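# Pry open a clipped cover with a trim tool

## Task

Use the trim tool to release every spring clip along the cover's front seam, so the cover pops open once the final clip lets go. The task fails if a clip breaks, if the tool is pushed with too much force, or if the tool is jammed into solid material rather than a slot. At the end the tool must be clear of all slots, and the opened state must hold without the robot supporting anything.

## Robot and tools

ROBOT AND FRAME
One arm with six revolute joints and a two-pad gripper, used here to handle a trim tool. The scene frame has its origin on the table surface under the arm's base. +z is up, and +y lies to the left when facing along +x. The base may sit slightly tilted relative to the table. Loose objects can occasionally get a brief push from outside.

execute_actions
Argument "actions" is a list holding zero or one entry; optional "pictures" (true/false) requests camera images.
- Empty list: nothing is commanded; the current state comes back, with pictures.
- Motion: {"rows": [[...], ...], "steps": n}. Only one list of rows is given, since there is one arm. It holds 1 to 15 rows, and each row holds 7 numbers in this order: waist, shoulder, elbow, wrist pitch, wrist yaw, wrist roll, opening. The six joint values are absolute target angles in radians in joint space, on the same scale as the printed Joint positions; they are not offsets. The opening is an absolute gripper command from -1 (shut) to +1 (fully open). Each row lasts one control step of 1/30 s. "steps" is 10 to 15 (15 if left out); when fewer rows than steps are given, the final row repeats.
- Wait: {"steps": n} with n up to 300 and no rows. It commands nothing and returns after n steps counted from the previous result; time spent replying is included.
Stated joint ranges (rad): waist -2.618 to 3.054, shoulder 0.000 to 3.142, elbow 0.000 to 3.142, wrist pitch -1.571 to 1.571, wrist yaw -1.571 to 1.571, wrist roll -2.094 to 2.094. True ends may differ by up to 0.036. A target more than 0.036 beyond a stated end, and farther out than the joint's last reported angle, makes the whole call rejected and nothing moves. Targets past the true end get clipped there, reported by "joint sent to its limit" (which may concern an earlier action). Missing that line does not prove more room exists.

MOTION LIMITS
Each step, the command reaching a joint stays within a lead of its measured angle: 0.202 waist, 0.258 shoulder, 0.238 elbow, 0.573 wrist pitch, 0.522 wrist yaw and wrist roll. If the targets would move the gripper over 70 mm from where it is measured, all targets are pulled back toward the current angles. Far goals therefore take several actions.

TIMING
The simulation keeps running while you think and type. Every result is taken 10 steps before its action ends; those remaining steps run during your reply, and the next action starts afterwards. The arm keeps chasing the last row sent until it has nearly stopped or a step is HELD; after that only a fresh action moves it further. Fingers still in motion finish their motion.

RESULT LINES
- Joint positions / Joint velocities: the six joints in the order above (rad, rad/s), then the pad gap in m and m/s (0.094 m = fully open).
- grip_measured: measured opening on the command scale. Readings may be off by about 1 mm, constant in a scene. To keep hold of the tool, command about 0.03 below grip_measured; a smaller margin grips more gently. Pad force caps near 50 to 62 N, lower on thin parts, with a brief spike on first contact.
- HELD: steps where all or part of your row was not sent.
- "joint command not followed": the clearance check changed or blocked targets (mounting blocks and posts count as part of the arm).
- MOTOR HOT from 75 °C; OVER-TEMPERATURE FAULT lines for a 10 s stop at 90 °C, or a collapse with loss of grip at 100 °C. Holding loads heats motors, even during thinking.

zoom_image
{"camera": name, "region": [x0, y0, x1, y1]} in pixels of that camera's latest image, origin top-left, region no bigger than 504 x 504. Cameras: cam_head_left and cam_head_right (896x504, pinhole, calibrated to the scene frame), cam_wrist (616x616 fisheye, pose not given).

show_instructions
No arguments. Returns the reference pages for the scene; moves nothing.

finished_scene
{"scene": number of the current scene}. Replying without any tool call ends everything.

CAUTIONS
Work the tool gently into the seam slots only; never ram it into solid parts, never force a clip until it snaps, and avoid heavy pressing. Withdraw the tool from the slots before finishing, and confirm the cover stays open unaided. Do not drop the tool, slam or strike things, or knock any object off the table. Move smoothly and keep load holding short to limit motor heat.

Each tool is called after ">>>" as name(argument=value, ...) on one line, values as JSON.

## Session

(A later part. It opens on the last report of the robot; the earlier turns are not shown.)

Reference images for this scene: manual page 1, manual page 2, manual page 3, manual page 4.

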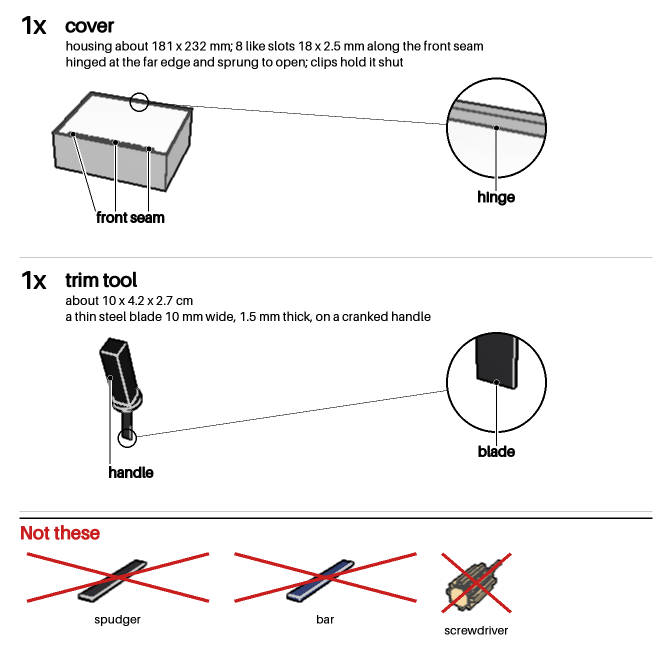

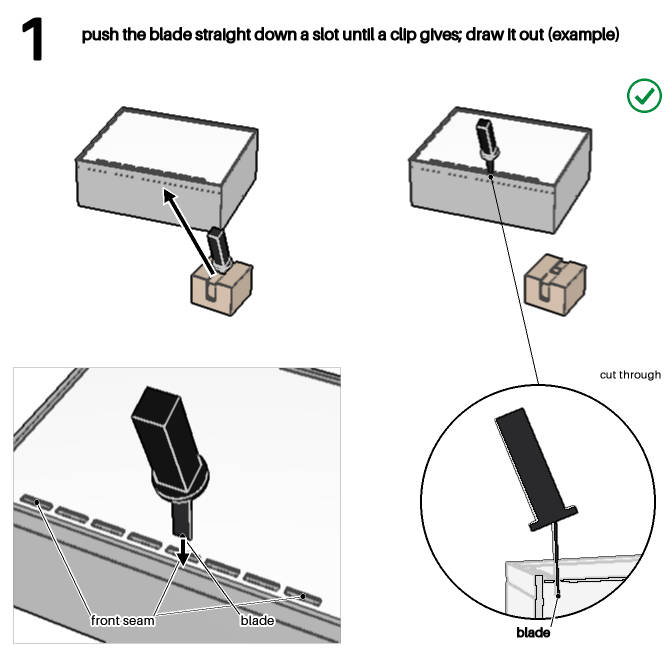

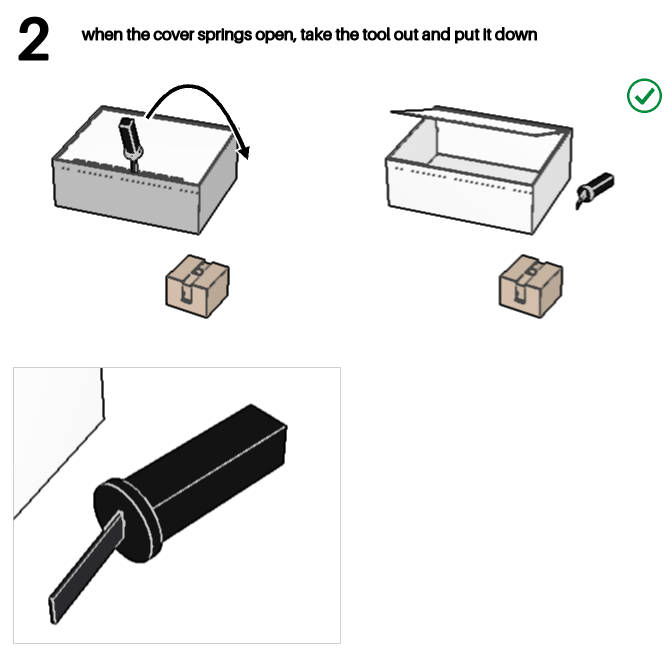

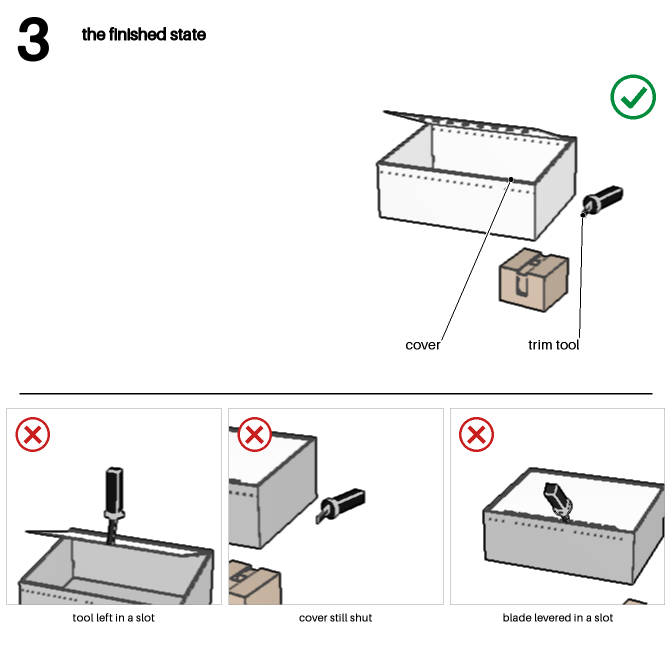

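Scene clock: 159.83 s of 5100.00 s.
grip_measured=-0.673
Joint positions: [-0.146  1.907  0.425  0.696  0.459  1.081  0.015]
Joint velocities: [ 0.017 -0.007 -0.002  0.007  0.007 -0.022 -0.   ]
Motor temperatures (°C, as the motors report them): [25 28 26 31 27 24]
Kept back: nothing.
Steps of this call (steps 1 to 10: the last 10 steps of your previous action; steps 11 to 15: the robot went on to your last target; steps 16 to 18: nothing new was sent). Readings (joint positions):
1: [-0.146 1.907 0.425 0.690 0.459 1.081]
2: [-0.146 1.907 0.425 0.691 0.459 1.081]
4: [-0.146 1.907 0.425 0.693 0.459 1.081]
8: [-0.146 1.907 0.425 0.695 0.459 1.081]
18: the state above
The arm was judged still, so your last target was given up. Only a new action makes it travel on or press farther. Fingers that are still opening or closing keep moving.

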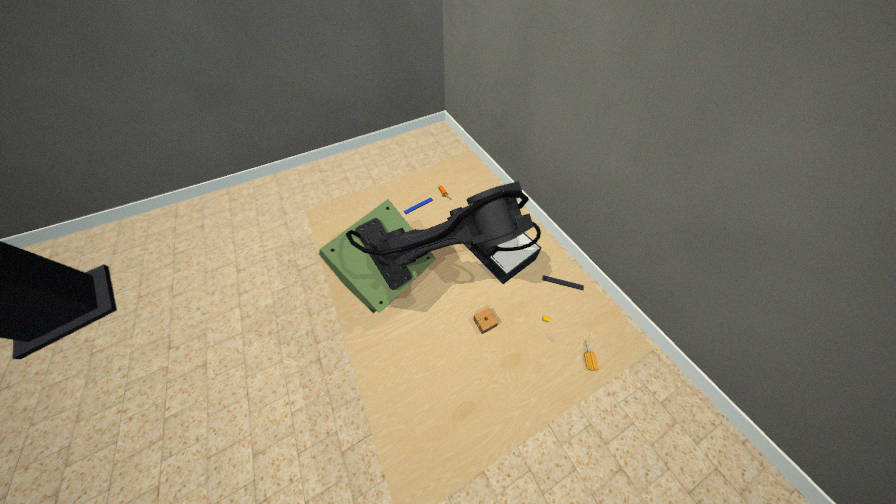

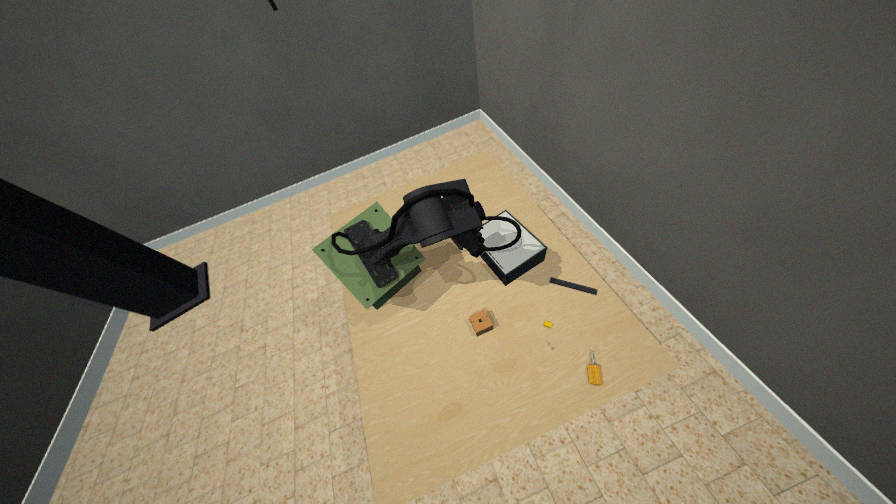

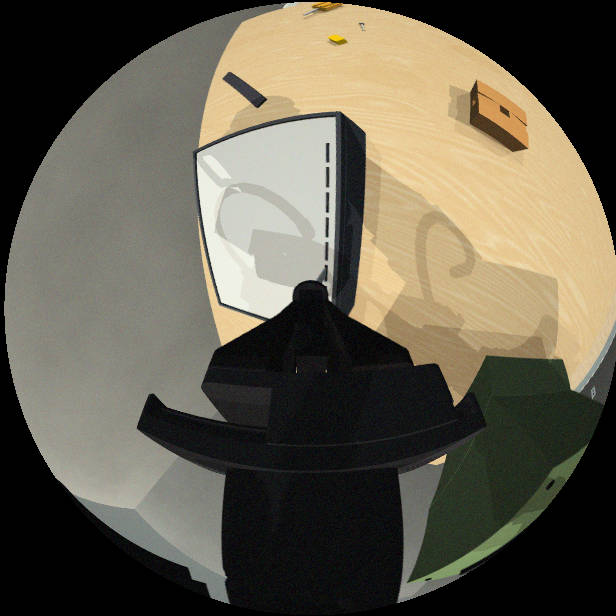

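>>> execute_actions(actions=[{"rows": [[-0.148,1.934,0.396,0.708,0.449,1.070,-0.7],[-0.148,1.935,0.396,0.710,0.449,1.070,-0.7],[-0.148,1.936,0.396,0.712,0.449,1.070,-0.7],[-0.148,1.937,0.396,0.714,0.449,1.070,-0.7],[-0.148,1.938,0.396,0.715,0.449,1.070,-0.7]], "steps": 11}])

>>> execute_actions(actions=[{"steps": 18}], pictures=true)

>>> zoom_image(camera="cam_wrist", region=[295, 245, 365, 308])

Scene clock: 163.07 s of 5100.00 s.
grip_measured=-0.673
Joint positions: [-0.146  1.907  0.425  0.696  0.459  1.081  0.015]
Joint velocities: [-0.002  0.007  0.002 -0.066 -0.066 -0.051 -0.001]
Motor temperatures (°C, as the motors report them): [25 28 26 31 27 24]
Steps of this call (steps 1 to 90: nothing new was sent; then 0.20 s passed at rest; step 91: the first step of this action). Readings (joint positions):
91: the state above

Scene clock: 163.67 s of 5100.00 s.
grip_measured=-0.673
Joint positions: [-0.146  1.919  0.425  0.705  0.458  1.081  0.015]
Joint velocities: [-0.017 -0.002  0.007 -0.051 -0.081  0.007 -0.   ]
Motor temperatures (°C, as the motors report them): [25 28 26 31 27 24]
Kept back: nothing.
Steps of this call (steps 1 to 10: the last 10 steps of your previous action; steps 11 to 18: the robot went on to your last target). Readings (joint positions):
1: [-0.146 1.909 0.425 0.698 0.459 1.081]
2: [-0.146 1.911 0.425 0.699 0.459 1.081]
4: [-0.146 1.917 0.425 0.701 0.459 1.081]
8: [-0.146 1.919 0.425 0.705 0.458 1.081]
18: the state above

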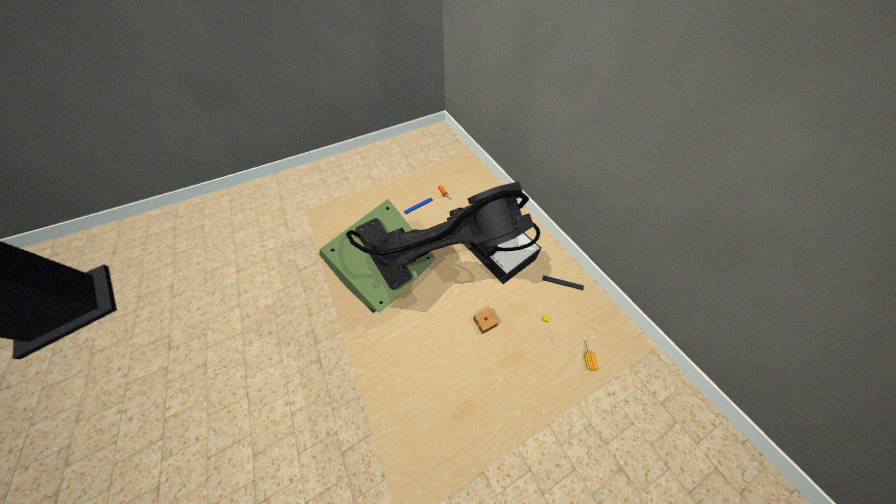

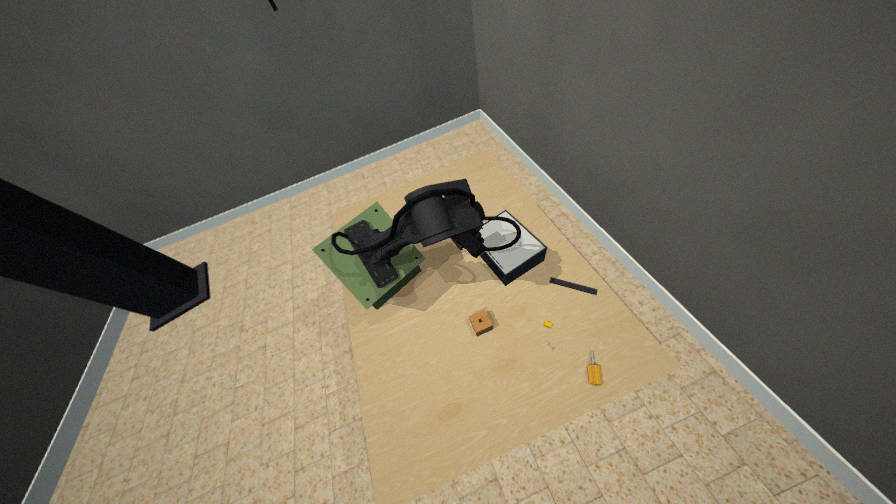

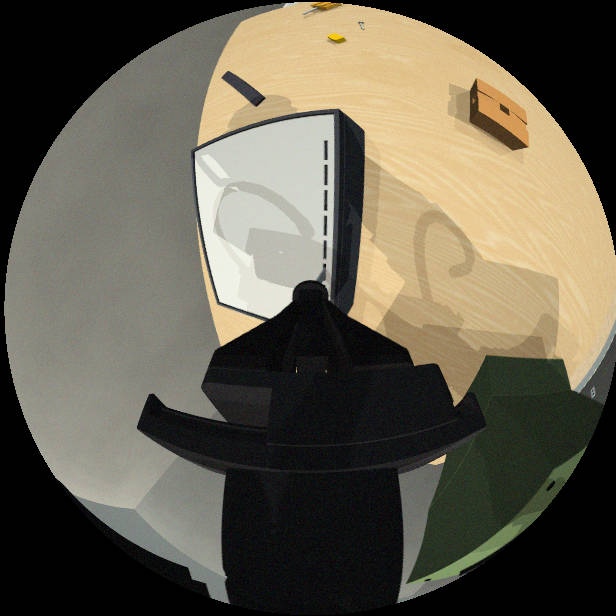

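Region (295, 245, 365, 308) of cam_wrist's 616x616 image, scaled by 7.200, with more detail than that image has; it fills the top 454 rows of this view, and the rest is white.

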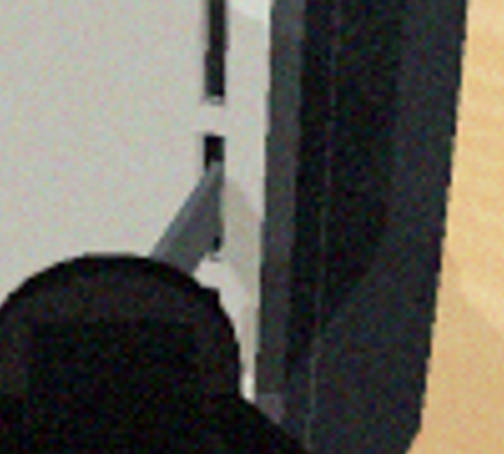

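>>> execute_actions(actions=[{"rows": [[-0.159,1.946,0.396,0.721,0.446,1.069,-0.7],[-0.163,1.949,0.396,0.725,0.445,1.068,-0.7],[-0.166,1.952,0.396,0.729,0.444,1.067,-0.7],[-0.168,1.955,0.396,0.733,0.443,1.066,-0.7],[-0.169,1.958,0.396,0.736,0.442,1.066,-0.7],[-0.170,1.961,0.396,0.739,0.441,1.065,-0.7],[-0.170,1.964,0.396,0.742,0.440,1.065,-0.7],[-0.171,1.967,0.396,0.745,0.439,1.064,-0.7]], "steps": 12}])

>>> execute_actions(actions=[{"steps": 16}])

Scene clock: 164.07 s of 5100.00 s.
grip_measured=-0.673
Joint positions: [-0.149  1.922  0.425  0.709  0.457  1.08   0.015]
Joint velocities: [-0.071  0.081 -0.017  0.154 -0.037 -0.066 -0.001]
Motor temperatures (°C, as the motors report them): [25 28 26 31 27 24]
Steps of this call (steps 1 to 10: the robot went on to your last target; steps 11 to 12: the first 2 steps of this action). Readings (joint positions):
11: [-0.147 1.920 0.425 0.706 0.457 1.081]
12: the state above

Scene clock: 164.60 s of 5100.00 s.
grip_measured=-0.673
Joint positions: [-0.164  1.947  0.425  0.744  0.445  1.076  0.015]
Joint velocities: [-0.002  0.002  0.007  0.081  0.022 -0.022  0.   ]
Motor temperatures (°C, as the motors report them): [25 28 26 31 27 24]
Kept back: nothing.
Steps of this call (steps 1 to 10: the last 10 steps of your previous action; steps 11 to 16: the robot went on to your last target). Readings (joint positions):
1: [-0.152 1.925 0.425 0.714 0.454 1.080]
2: [-0.155 1.929 0.425 0.719 0.452 1.079]
4: [-0.160 1.935 0.425 0.728 0.449 1.079]
8: [-0.163 1.945 0.425 0.741 0.445 1.077]
16: the state above

>>> execute_actions(actions=[{"rows": [[-0.175,1.974,0.396,0.752,0.438,1.063,-0.7],[-0.176,1.976,0.396,0.754,0.437,1.062,-0.7],[-0.177,1.978,0.396,0.756,0.436,1.062,-0.7],[-0.177,1.980,0.396,0.758,0.436,1.061,-0.7],[-0.178,1.982,0.396,0.759,0.435,1.061,-0.7],[-0.178,1.984,0.396,0.760,0.435,1.060,-0.7],[-0.178,1.986,0.396,0.761,0.435,1.060,-0.7]], "steps": 12}])

>>> execute_actions(actions=[{"steps": 16}], pictures=true)

>>> zoom_image(camera="cam_wrist", region=[295, 245, 365, 308])

Scene clock: 165.07 s of 5100.00 s.
grip_measured=-0.673
Joint positions: [-0.165  1.948  0.425  0.746  0.444  1.075  0.015]
Joint velocities: [-0.032  0.042 -0.007  0.051 -0.066 -0.095 -0.   ]
Motor temperatures (°C, as the motors report them): [25 28 26 31 27 24]
Steps of this call (steps 1 to 12: the robot went on to your last target; steps 13 to 14: the first 2 steps of this action). Readings (joint positions):
13: [-0.164 1.947 0.425 0.744 0.445 1.075]
14: the state above

Scene clock: 165.60 s of 5100.00 s.
grip_measured=-0.673
Joint positions: [-0.17   1.964  0.425  0.766  0.439  1.072  0.015]
Joint velocities: [-0.002 -0.007 -0.002 -0.051  0.051 -0.022  0.001]
Motor temperatures (°C, as the motors report them): [25 28 26 31 27 24]
Kept back: nothing.
Steps of this call (steps 1 to 10: the last 10 steps of your previous action; steps 11 to 16: the robot went on to your last target). Readings (joint positions):
1: [-0.166 1.951 0.425 0.749 0.443 1.075]
2: [-0.168 1.954 0.425 0.753 0.442 1.075]
4: [-0.169 1.959 0.425 0.759 0.440 1.074]
8: [-0.170 1.964 0.425 0.765 0.439 1.073]
16: the state above

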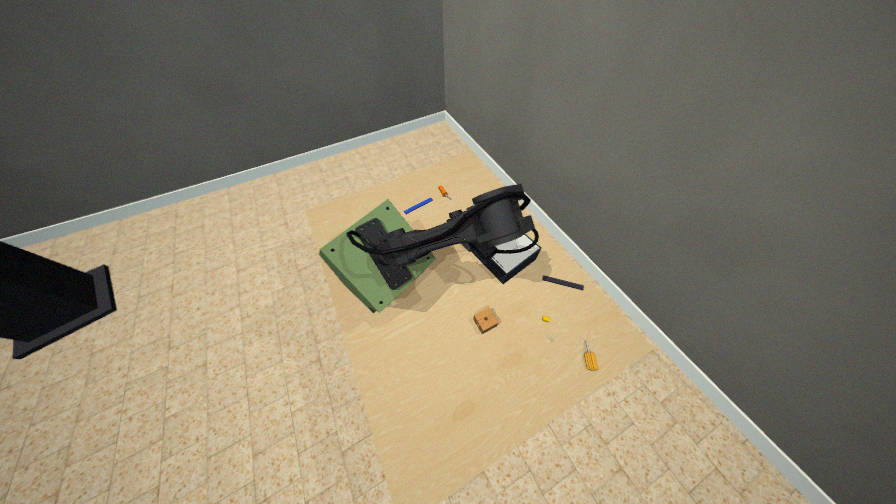

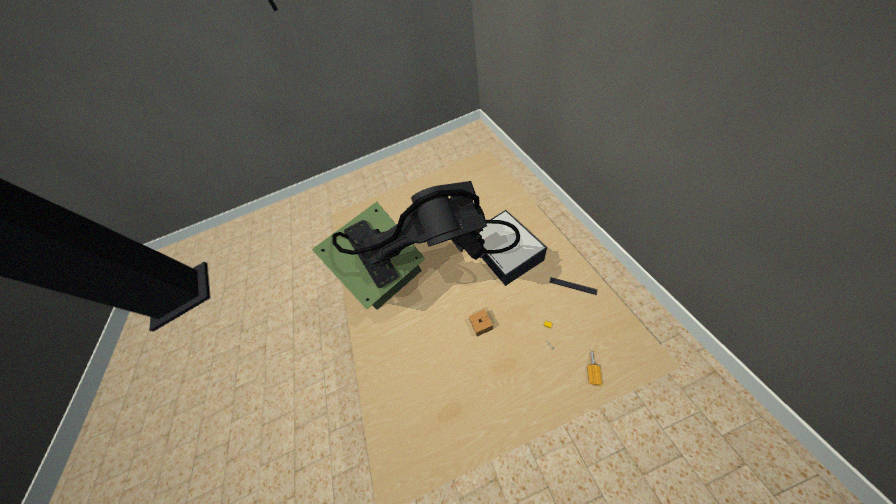

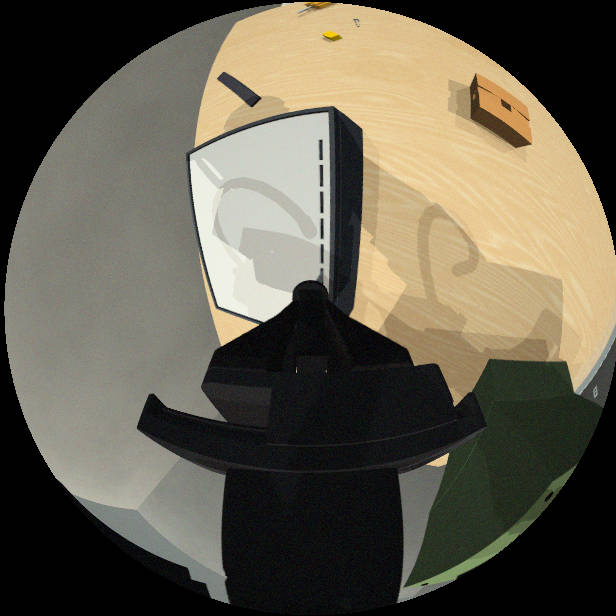

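Region (295, 245, 365, 308) of cam_wrist's 616x616 image, scaled by 7.200, with more detail than that image has; it fills the top 454 rows of this view, and the rest is white.

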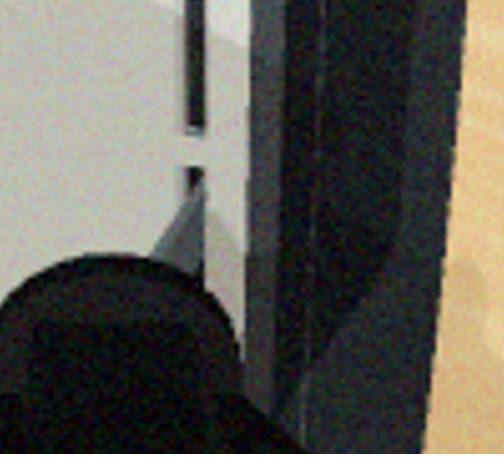

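>>> execute_actions(actions=[{"rows": [[-0.182,1.991,0.396,0.772,0.433,1.059,-0.7],[-0.183,1.993,0.396,0.774,0.432,1.058,-0.7],[-0.184,1.995,0.396,0.776,0.431,1.058,-0.7],[-0.185,1.997,0.396,0.778,0.430,1.057,-0.7],[-0.186,1.999,0.396,0.780,0.430,1.057,-0.7],[-0.187,2.001,0.396,0.781,0.429,1.056,-0.7],[-0.187,2.003,0.396,0.782,0.429,1.056,-0.7]], "steps": 12}])

>>> execute_actions(actions=[{"steps": 16}])

Scene clock: 166.17 s of 5100.00 s.
grip_measured=-0.673
Joint positions: [-0.171  1.965  0.425  0.768  0.438  1.071  0.015]
Joint velocities: [-0.046  0.051 -0.012  0.095 -0.037 -0.022 -0.002]
Motor temperatures (°C, as the motors report them): [25 28 26 31 27 24]
Steps of this call (steps 1 to 15: the robot went on to your last target; steps 16 to 17: the first 2 steps of this action). Readings (joint positions):
16: [-0.170 1.964 0.425 0.767 0.439 1.071]
17: the state above

Scene clock: 166.70 s of 5100.00 s.
grip_measured=-0.673
Joint positions: [-0.178  1.978  0.425  0.786  0.432  1.068  0.015]
Joint velocities: [-0.022 -0.002  0.002 -0.066 -0.022 -0.022  0.   ]
Motor temperatures (°C, as the motors report them): [25 28 26 31 27 24]
Kept back: nothing.
Steps of this call (steps 1 to 10: the last 10 steps of your previous action; steps 11 to 16: the robot went on to your last target). Readings (joint positions):
1: [-0.173 1.968 0.425 0.772 0.437 1.071]
2: [-0.175 1.971 0.425 0.775 0.436 1.070]
4: [-0.177 1.975 0.425 0.781 0.434 1.070]
8: [-0.178 1.978 0.425 0.786 0.432 1.068]
16: the state above

>>> execute_actions(actions=[{"rows": [[-0.190,2.006,0.396,0.786,0.427,1.056,-0.7],[-0.191,2.008,0.396,0.787,0.426,1.055,-0.7],[-0.192,2.010,0.396,0.788,0.425,1.055,-0.7],[-0.193,2.012,0.396,0.789,0.425,1.054,-0.7],[-0.194,2.014,0.396,0.790,0.424,1.054,-0.7],[-0.194,2.016,0.396,0.791,0.424,1.054,-0.7]], "steps": 12}])

>>> execute_actions(actions=[{"steps": 16}], pictures=true)

>>> zoom_image(camera="cam_wrist", region=[295, 245, 365, 308])

Scene clock: 167.23 s of 5100.00 s.
grip_measured=-0.673
Joint positions: [-0.178  1.978  0.425  0.786  0.432  1.068  0.015]
Joint velocities: [ 0.002 -0.002 -0.007 -0.007  0.022  0.037 -0.001]
Motor temperatures (°C, as the motors report them): [25 28 26 31 27 24]
Steps of this call (steps 1 to 14: the robot went on to your last target; steps 15 to 16: the first 2 steps of this action). Readings (joint positions):
15: [-0.178 1.978 0.425 0.786 0.432 1.068]
16: the state above

Scene clock: 167.77 s of 5100.00 s.
grip_measured=-0.673
Joint positions: [-0.178  1.985  0.42   0.804  0.431  1.065  0.015]
Joint velocities: [-0.007 -0.007 -0.002 -0.007 -0.066 -0.11   0.   ]
Motor temperatures (°C, as the motors report them): [25 28 26 31 27 24]
Kept back: nothing.
Steps of this call (steps 1 to 10: the last 10 steps of your previous action; steps 11 to 16: the robot went on to your last target). Readings (joint positions):
1: [-0.178 1.978 0.425 0.786 0.432 1.067]
2: [-0.178 1.980 0.425 0.788 0.432 1.067]
4: [-0.178 1.981 0.423 0.794 0.431 1.066]
8: [-0.178 1.984 0.420 0.802 0.431 1.066]
16: the state above

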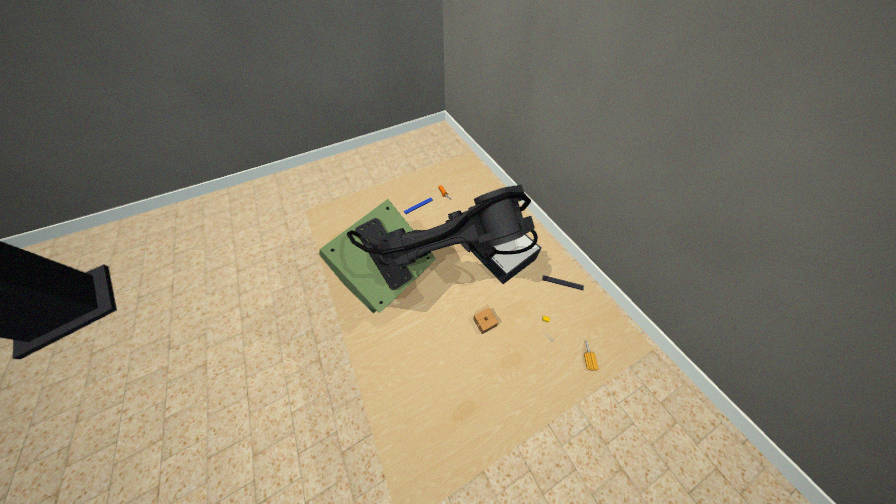

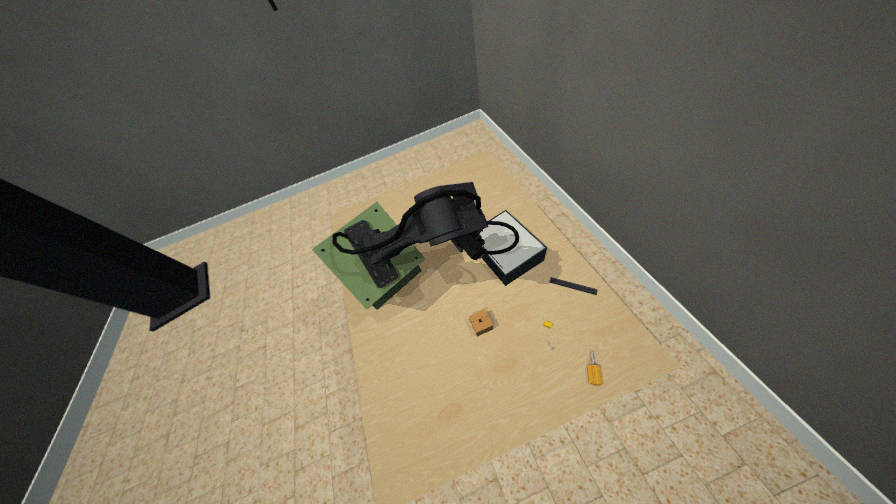

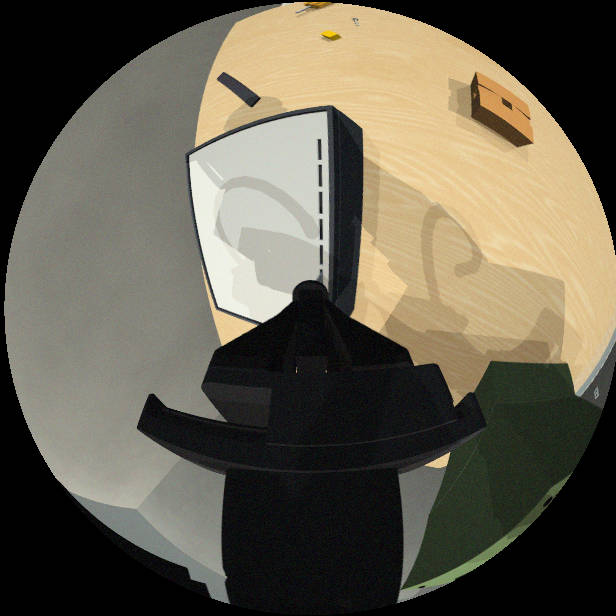

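Region (295, 245, 365, 308) of cam_wrist's 616x616 image, scaled by 7.200, with more detail than that image has; it fills the top 454 rows of this view, and the rest is white.

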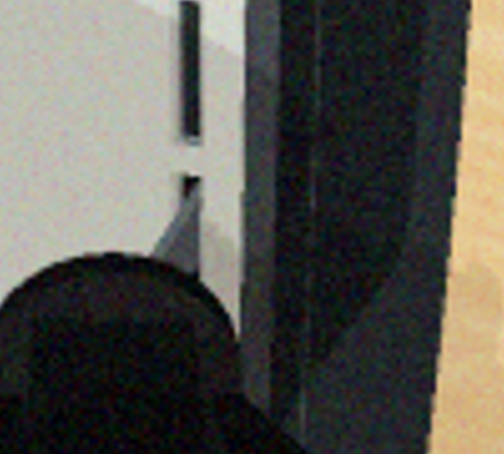

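>>> execute_actions(actions=[{"rows": [[-0.200,2.018,0.396,0.788,0.422,1.054,-0.7],[-0.202,2.020,0.396,0.788,0.421,1.054,-0.7],[-0.204,2.022,0.396,0.788,0.420,1.054,-0.7],[-0.205,2.024,0.396,0.788,0.420,1.054,-0.7],[-0.206,2.026,0.396,0.788,0.420,1.054,-0.7],[-0.206,2.028,0.396,0.788,0.420,1.054,-0.7]], "steps": 12}])

>>> execute_actions(actions=[{"steps": 16}], pictures=true)

>>> zoom_image(camera="cam_wrist", region=[295, 245, 365, 308])

Scene clock: 169.53 s of 5100.00 s.
grip_measured=-0.673
Joint positions: [-0.18   1.985  0.42   0.805  0.429  1.065  0.015]
Joint velocities: [-0.017  0.012 -0.022  0.037 -0.095  0.007 -0.001]
Motor temperatures (°C, as the motors report them): [25 28 26 31 27 24]
Steps of this call (steps 1 to 15: the robot went on to your last target; steps 16 to 51: nothing new was sent; steps 52 to 53: the first 2 steps of this action). Readings (joint positions):
52: [-0.179 1.985 0.420 0.804 0.430 1.065]
53: the state above

Scene clock: 170.07 s of 5100.00 s.
grip_measured=-0.673
Joint positions: [-0.181  1.985  0.42   0.805  0.427  1.065  0.015]
Joint velocities: [-0.007 -0.012 -0.007  0.007  0.022 -0.022  0.   ]
Motor temperatures (°C, as the motors report them): [25 28 26 31 27 24]
Kept back: nothing.
Steps of this call (steps 1 to 10: the last 10 steps of your previous action; steps 11 to 15: the robot went on to your last target; step 16: nothing new was sent). Readings (joint positions):
1: [-0.180 1.985 0.420 0.805 0.428 1.065]
2: [-0.181 1.985 0.420 0.805 0.428 1.065]
4: [-0.181 1.985 0.420 0.805 0.427 1.065]
8: [-0.181 1.985 0.420 0.805 0.427 1.065]
16: the state above
The arm was judged still, so your last target was given up. Only a new action makes it travel on or press farther. Fingers that are still opening or closing keep moving.

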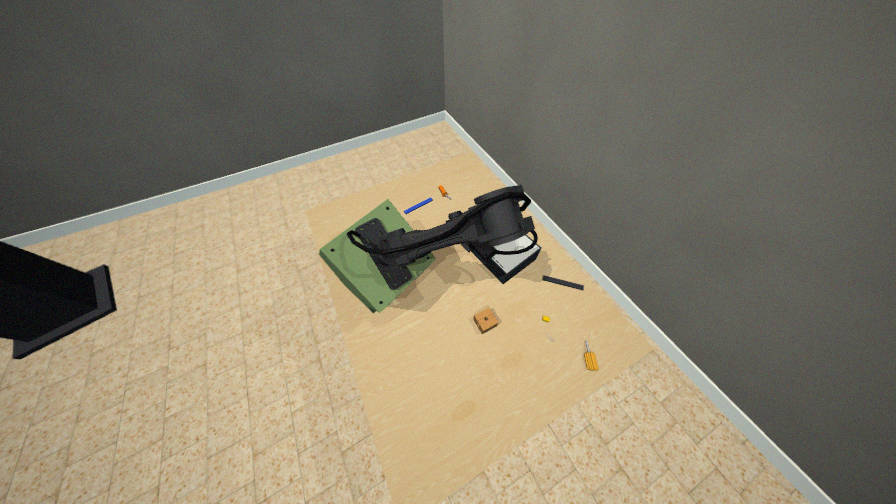

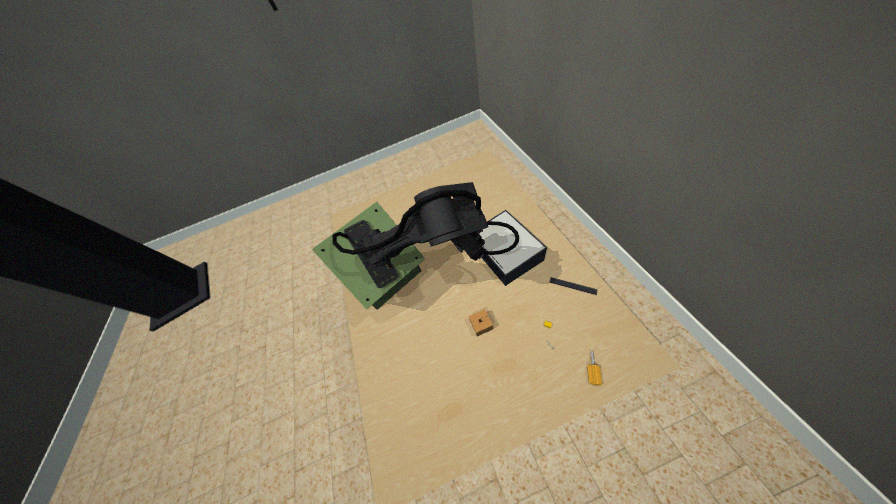

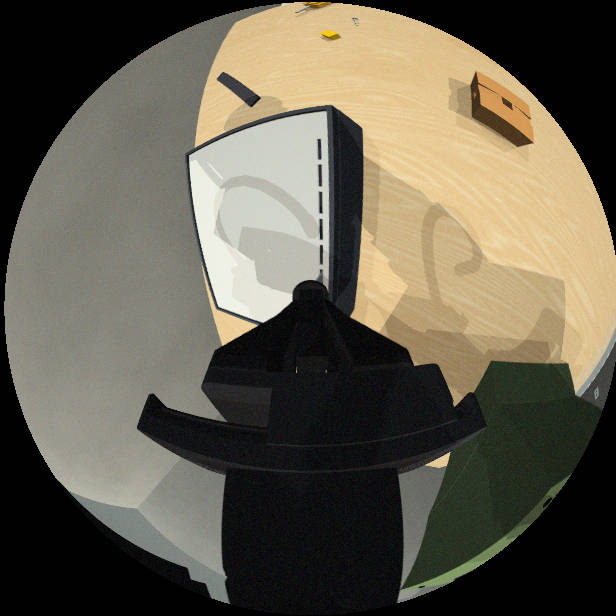

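Region (295, 245, 365, 308) of cam_wrist's 616x616 image, scaled by 7.200, with more detail than that image has; it fills the top 454 rows of this view, and the rest is white.

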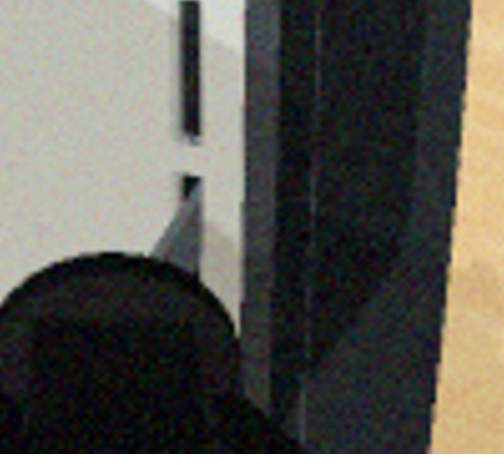

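>>> execute_actions(actions=[{"rows": [[-0.161,1.966,0.400,0.785,0.438,1.074,-0.7],[-0.1575,1.9575,0.400,0.7735,0.4415,1.076,-0.7],[-0.154,1.949,0.400,0.762,0.445,1.078,-0.7],[-0.1505,1.9405,0.400,0.7505,0.4485,1.080,-0.7],[-0.147,1.932,0.400,0.739,0.452,1.082,-0.7],[-0.1435,1.9235,0.400,0.7275,0.4555,1.084,-0.7],[-0.140,1.915,0.400,0.716,0.459,1.086,-0.7],[-0.1365,1.9065,0.400,0.7045,0.4625,1.088,-0.7],[-0.133,1.898,0.400,0.693,0.466,1.090,-0.7],[-0.1295,1.8895,0.400,0.6815,0.4695,1.092,-0.7],[-0.126,1.881,0.400,0.670,0.473,1.094,-0.7],[-0.1225,1.8725,0.400,0.6585,0.4765,1.096,-0.7],[-0.119,1.864,0.400,0.647,0.480,1.098,-0.7]], "steps": 15}])

>>> execute_actions(actions=[{"steps": 18}])

Scene clock: 171.33 s of 5100.00 s.
grip_measured=-0.673
Joint positions: [-0.171  1.965  0.42   0.784  0.434  1.07   0.015]
Joint velocities: [ 0.085 -0.198  0.007 -0.183  0.081 -0.007 -0.001]
Motor temperatures (°C, as the motors report them): [25 28 26 31 27 24]
Steps of this call (steps 1 to 33: nothing new was sent; steps 34 to 38: the first 5 steps of this action). Readings (joint positions):
34: [-0.179 1.983 0.420 0.805 0.428 1.066]
35: [-0.178 1.981 0.420 0.803 0.428 1.066]
37: [-0.174 1.972 0.420 0.792 0.431 1.068]
38: the state above

Scene clock: 171.93 s of 5100.00 s.
grip_measured=-0.673
Joint positions: [-0.135  1.879  0.42   0.674  0.467  1.091  0.015]
Joint velocities: [ 0.007 -0.007 -0.002 -0.095  0.037 -0.066  0.   ]
Motor temperatures (°C, as the motors report them): [25 28 26 31 27 24]
Kept back: nothing.
Steps of this call (steps 1 to 10: the last 10 steps of your previous action; steps 11 to 18: the robot went on to your last target). Readings (joint positions):
1: [-0.168 1.958 0.420 0.774 0.437 1.071]
2: [-0.165 1.949 0.420 0.764 0.440 1.073]
4: [-0.158 1.933 0.420 0.742 0.447 1.076]
8: [-0.143 1.897 0.420 0.704 0.458 1.083]
18: the state above

>>> execute_actions(actions=[{"rows": [[-0.112,1.864,0.405,0.647,0.484,1.102,-0.7],[-0.106,1.880,0.405,0.670,0.488,1.106,-0.7],[-0.100,1.900,0.405,0.685,0.492,1.110,-0.7],[-0.094,1.907,0.405,0.688,0.496,1.114,-0.7],[-0.088,1.914,0.405,0.691,0.500,1.118,-0.7],[-0.082,1.921,0.405,0.694,0.504,1.122,-0.7],[-0.076,1.928,0.405,0.697,0.508,1.126,-0.7],[-0.070,1.935,0.405,0.700,0.512,1.130,-0.7],[-0.064,1.942,0.405,0.703,0.516,1.134,-0.7],[-0.057,1.948,0.405,0.706,0.520,1.139,-0.7],[-0.050,1.954,0.405,0.709,0.524,1.144,-0.7],[-0.044,1.960,0.405,0.712,0.527,1.148,-0.7]], "steps": 15}])

>>> execute_actions(actions=[{"steps": 24}], pictures=true)

>>> zoom_image(camera="cam_wrist", region=[295, 245, 365, 308])

Scene clock: 173.63 s of 5100.00 s.
grip_measured=-0.673
Joint positions: [-0.117  1.884  0.42   0.675  0.479  1.1    0.015]
Joint velocities: [ 0.183  0.12  -0.007  0.139 -0.007 -0.007  0.   ]
Motor temperatures (°C, as the motors report them): [25 28 26 31 27 24]
Steps of this call (steps 1 to 15: the robot went on to your last target; steps 16 to 46: nothing new was sent; steps 47 to 51: the first 5 steps of this action). Readings (joint positions):
47: [-0.135 1.879 0.420 0.670 0.469 1.092]
48: [-0.133 1.879 0.420 0.670 0.471 1.094]
50: [-0.123 1.880 0.420 0.672 0.476 1.098]
51: the state above

Scene clock: 174.43 s of 5100.00 s.
grip_measured=-0.673
Joint positions: [-0.06   1.944  0.42   0.7    0.514  1.141  0.015]
Joint velocities: [ 0.007  0.007 -0.002  0.037 -0.007  0.022  0.   ]
Motor temperatures (°C, as the motors report them): [25 28 26 31 27 24]
Kept back: nothing.
Steps of this call (steps 1 to 10: the last 10 steps of your previous action; steps 11 to 24: the robot went on to your last target). Readings (joint positions):
1: [-0.110 1.889 0.420 0.678 0.481 1.103]
2: [-0.104 1.896 0.420 0.681 0.484 1.107]
4: [-0.091 1.912 0.420 0.685 0.490 1.113]
8: [-0.067 1.939 0.420 0.691 0.503 1.128]
24: the state above

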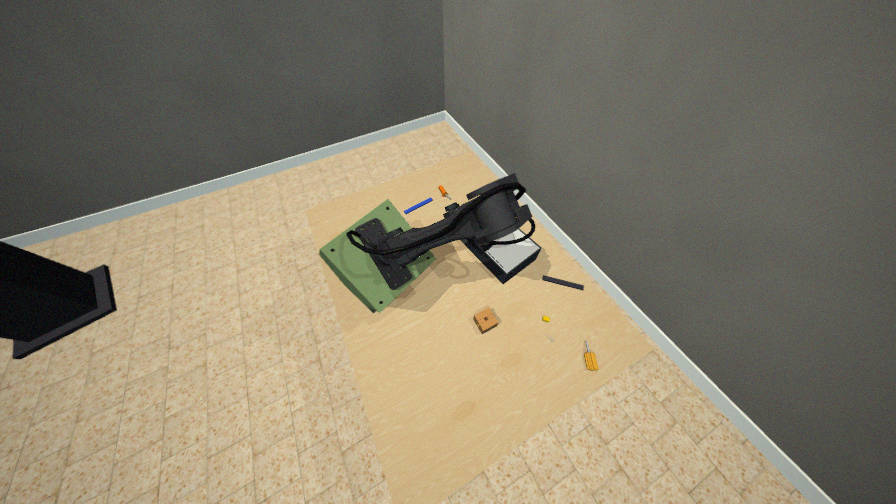

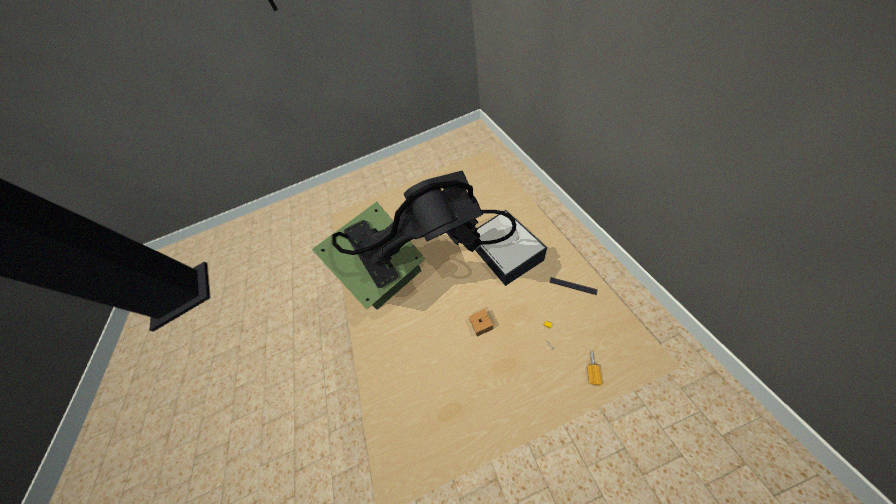

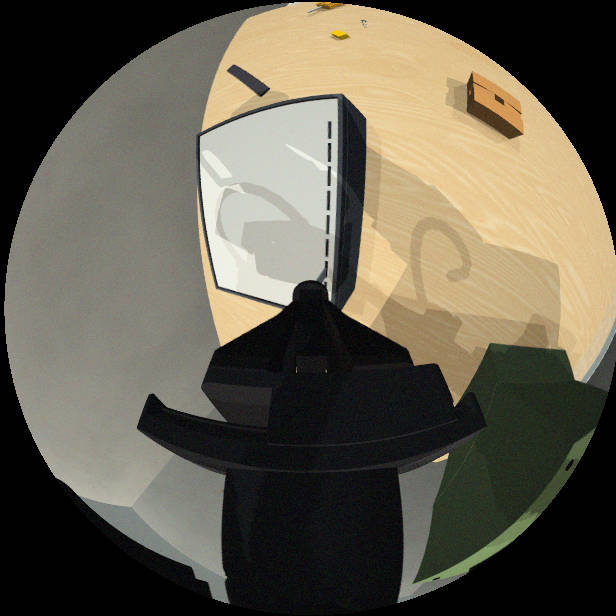

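Region (295, 245, 365, 308) of cam_wrist's 616x616 image, scaled by 7.200, with more detail than that image has; it fills the top 454 rows of this view, and the rest is white.

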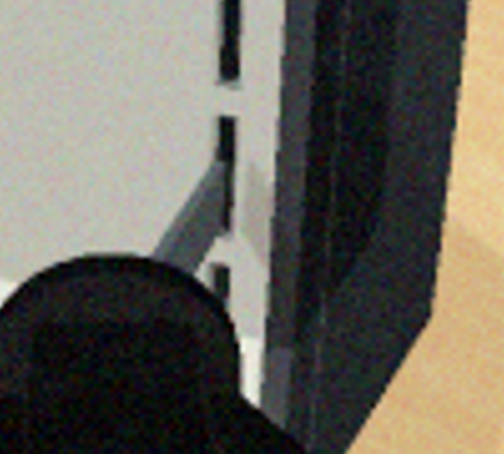

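>>> execute_actions(actions=[])

Scene clock: 176.40 s of 5100.00 s.
grip_measured=-0.673
Joint positions: [-0.06   1.944  0.42   0.7    0.515  1.142  0.015]
Joint velocities: [-0.012  0.002 -0.012 -0.037 -0.037 -0.081  0.002]
Motor temperatures (°C, as the motors report them): [25 28 26 31 27 24]
Kept back: nothing.
Steps of this call (steps 1 to 15: the robot went on to your last target; steps 16 to 59: nothing new was sent). Readings (joint positions):
1: [-0.060 1.944 0.420 0.700 0.514 1.141]
2: [-0.060 1.944 0.420 0.700 0.515 1.141]
4: [-0.060 1.944 0.420 0.700 0.515 1.141]
8: [-0.060 1.944 0.420 0.700 0.515 1.142]
59: the state above
The arm was judged still, so your last target was given up. Only a new action makes it travel on or press farther. Fingers that are still opening or closing keep moving.

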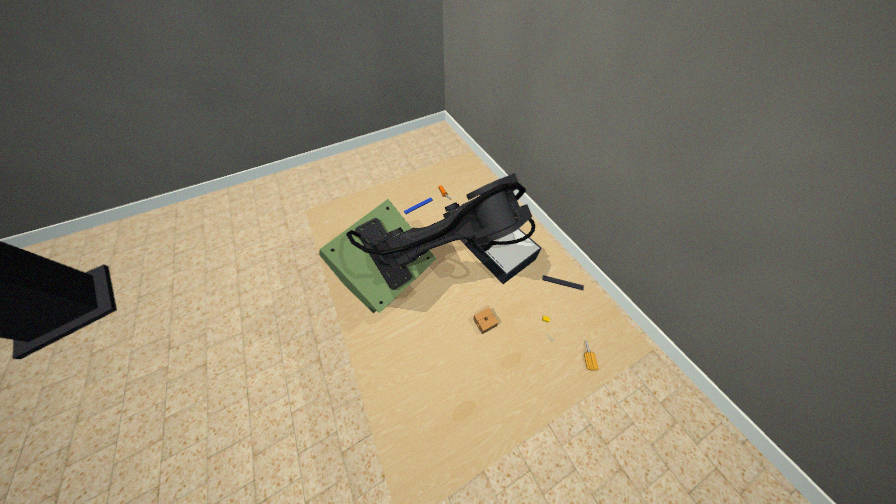

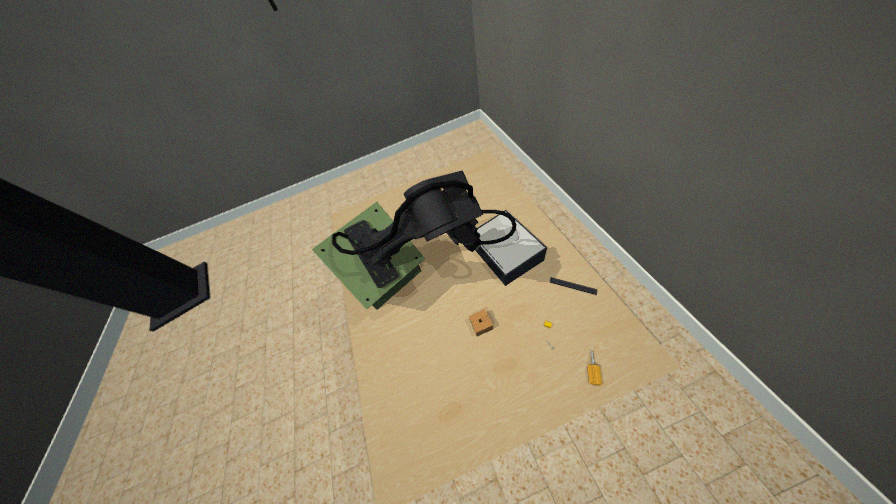

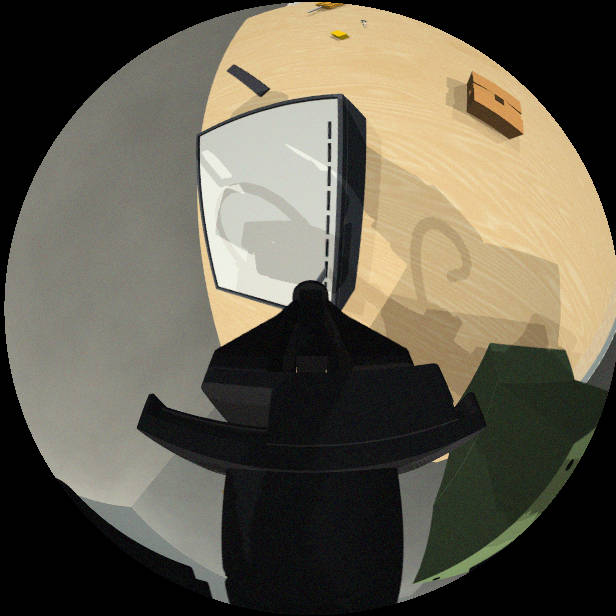

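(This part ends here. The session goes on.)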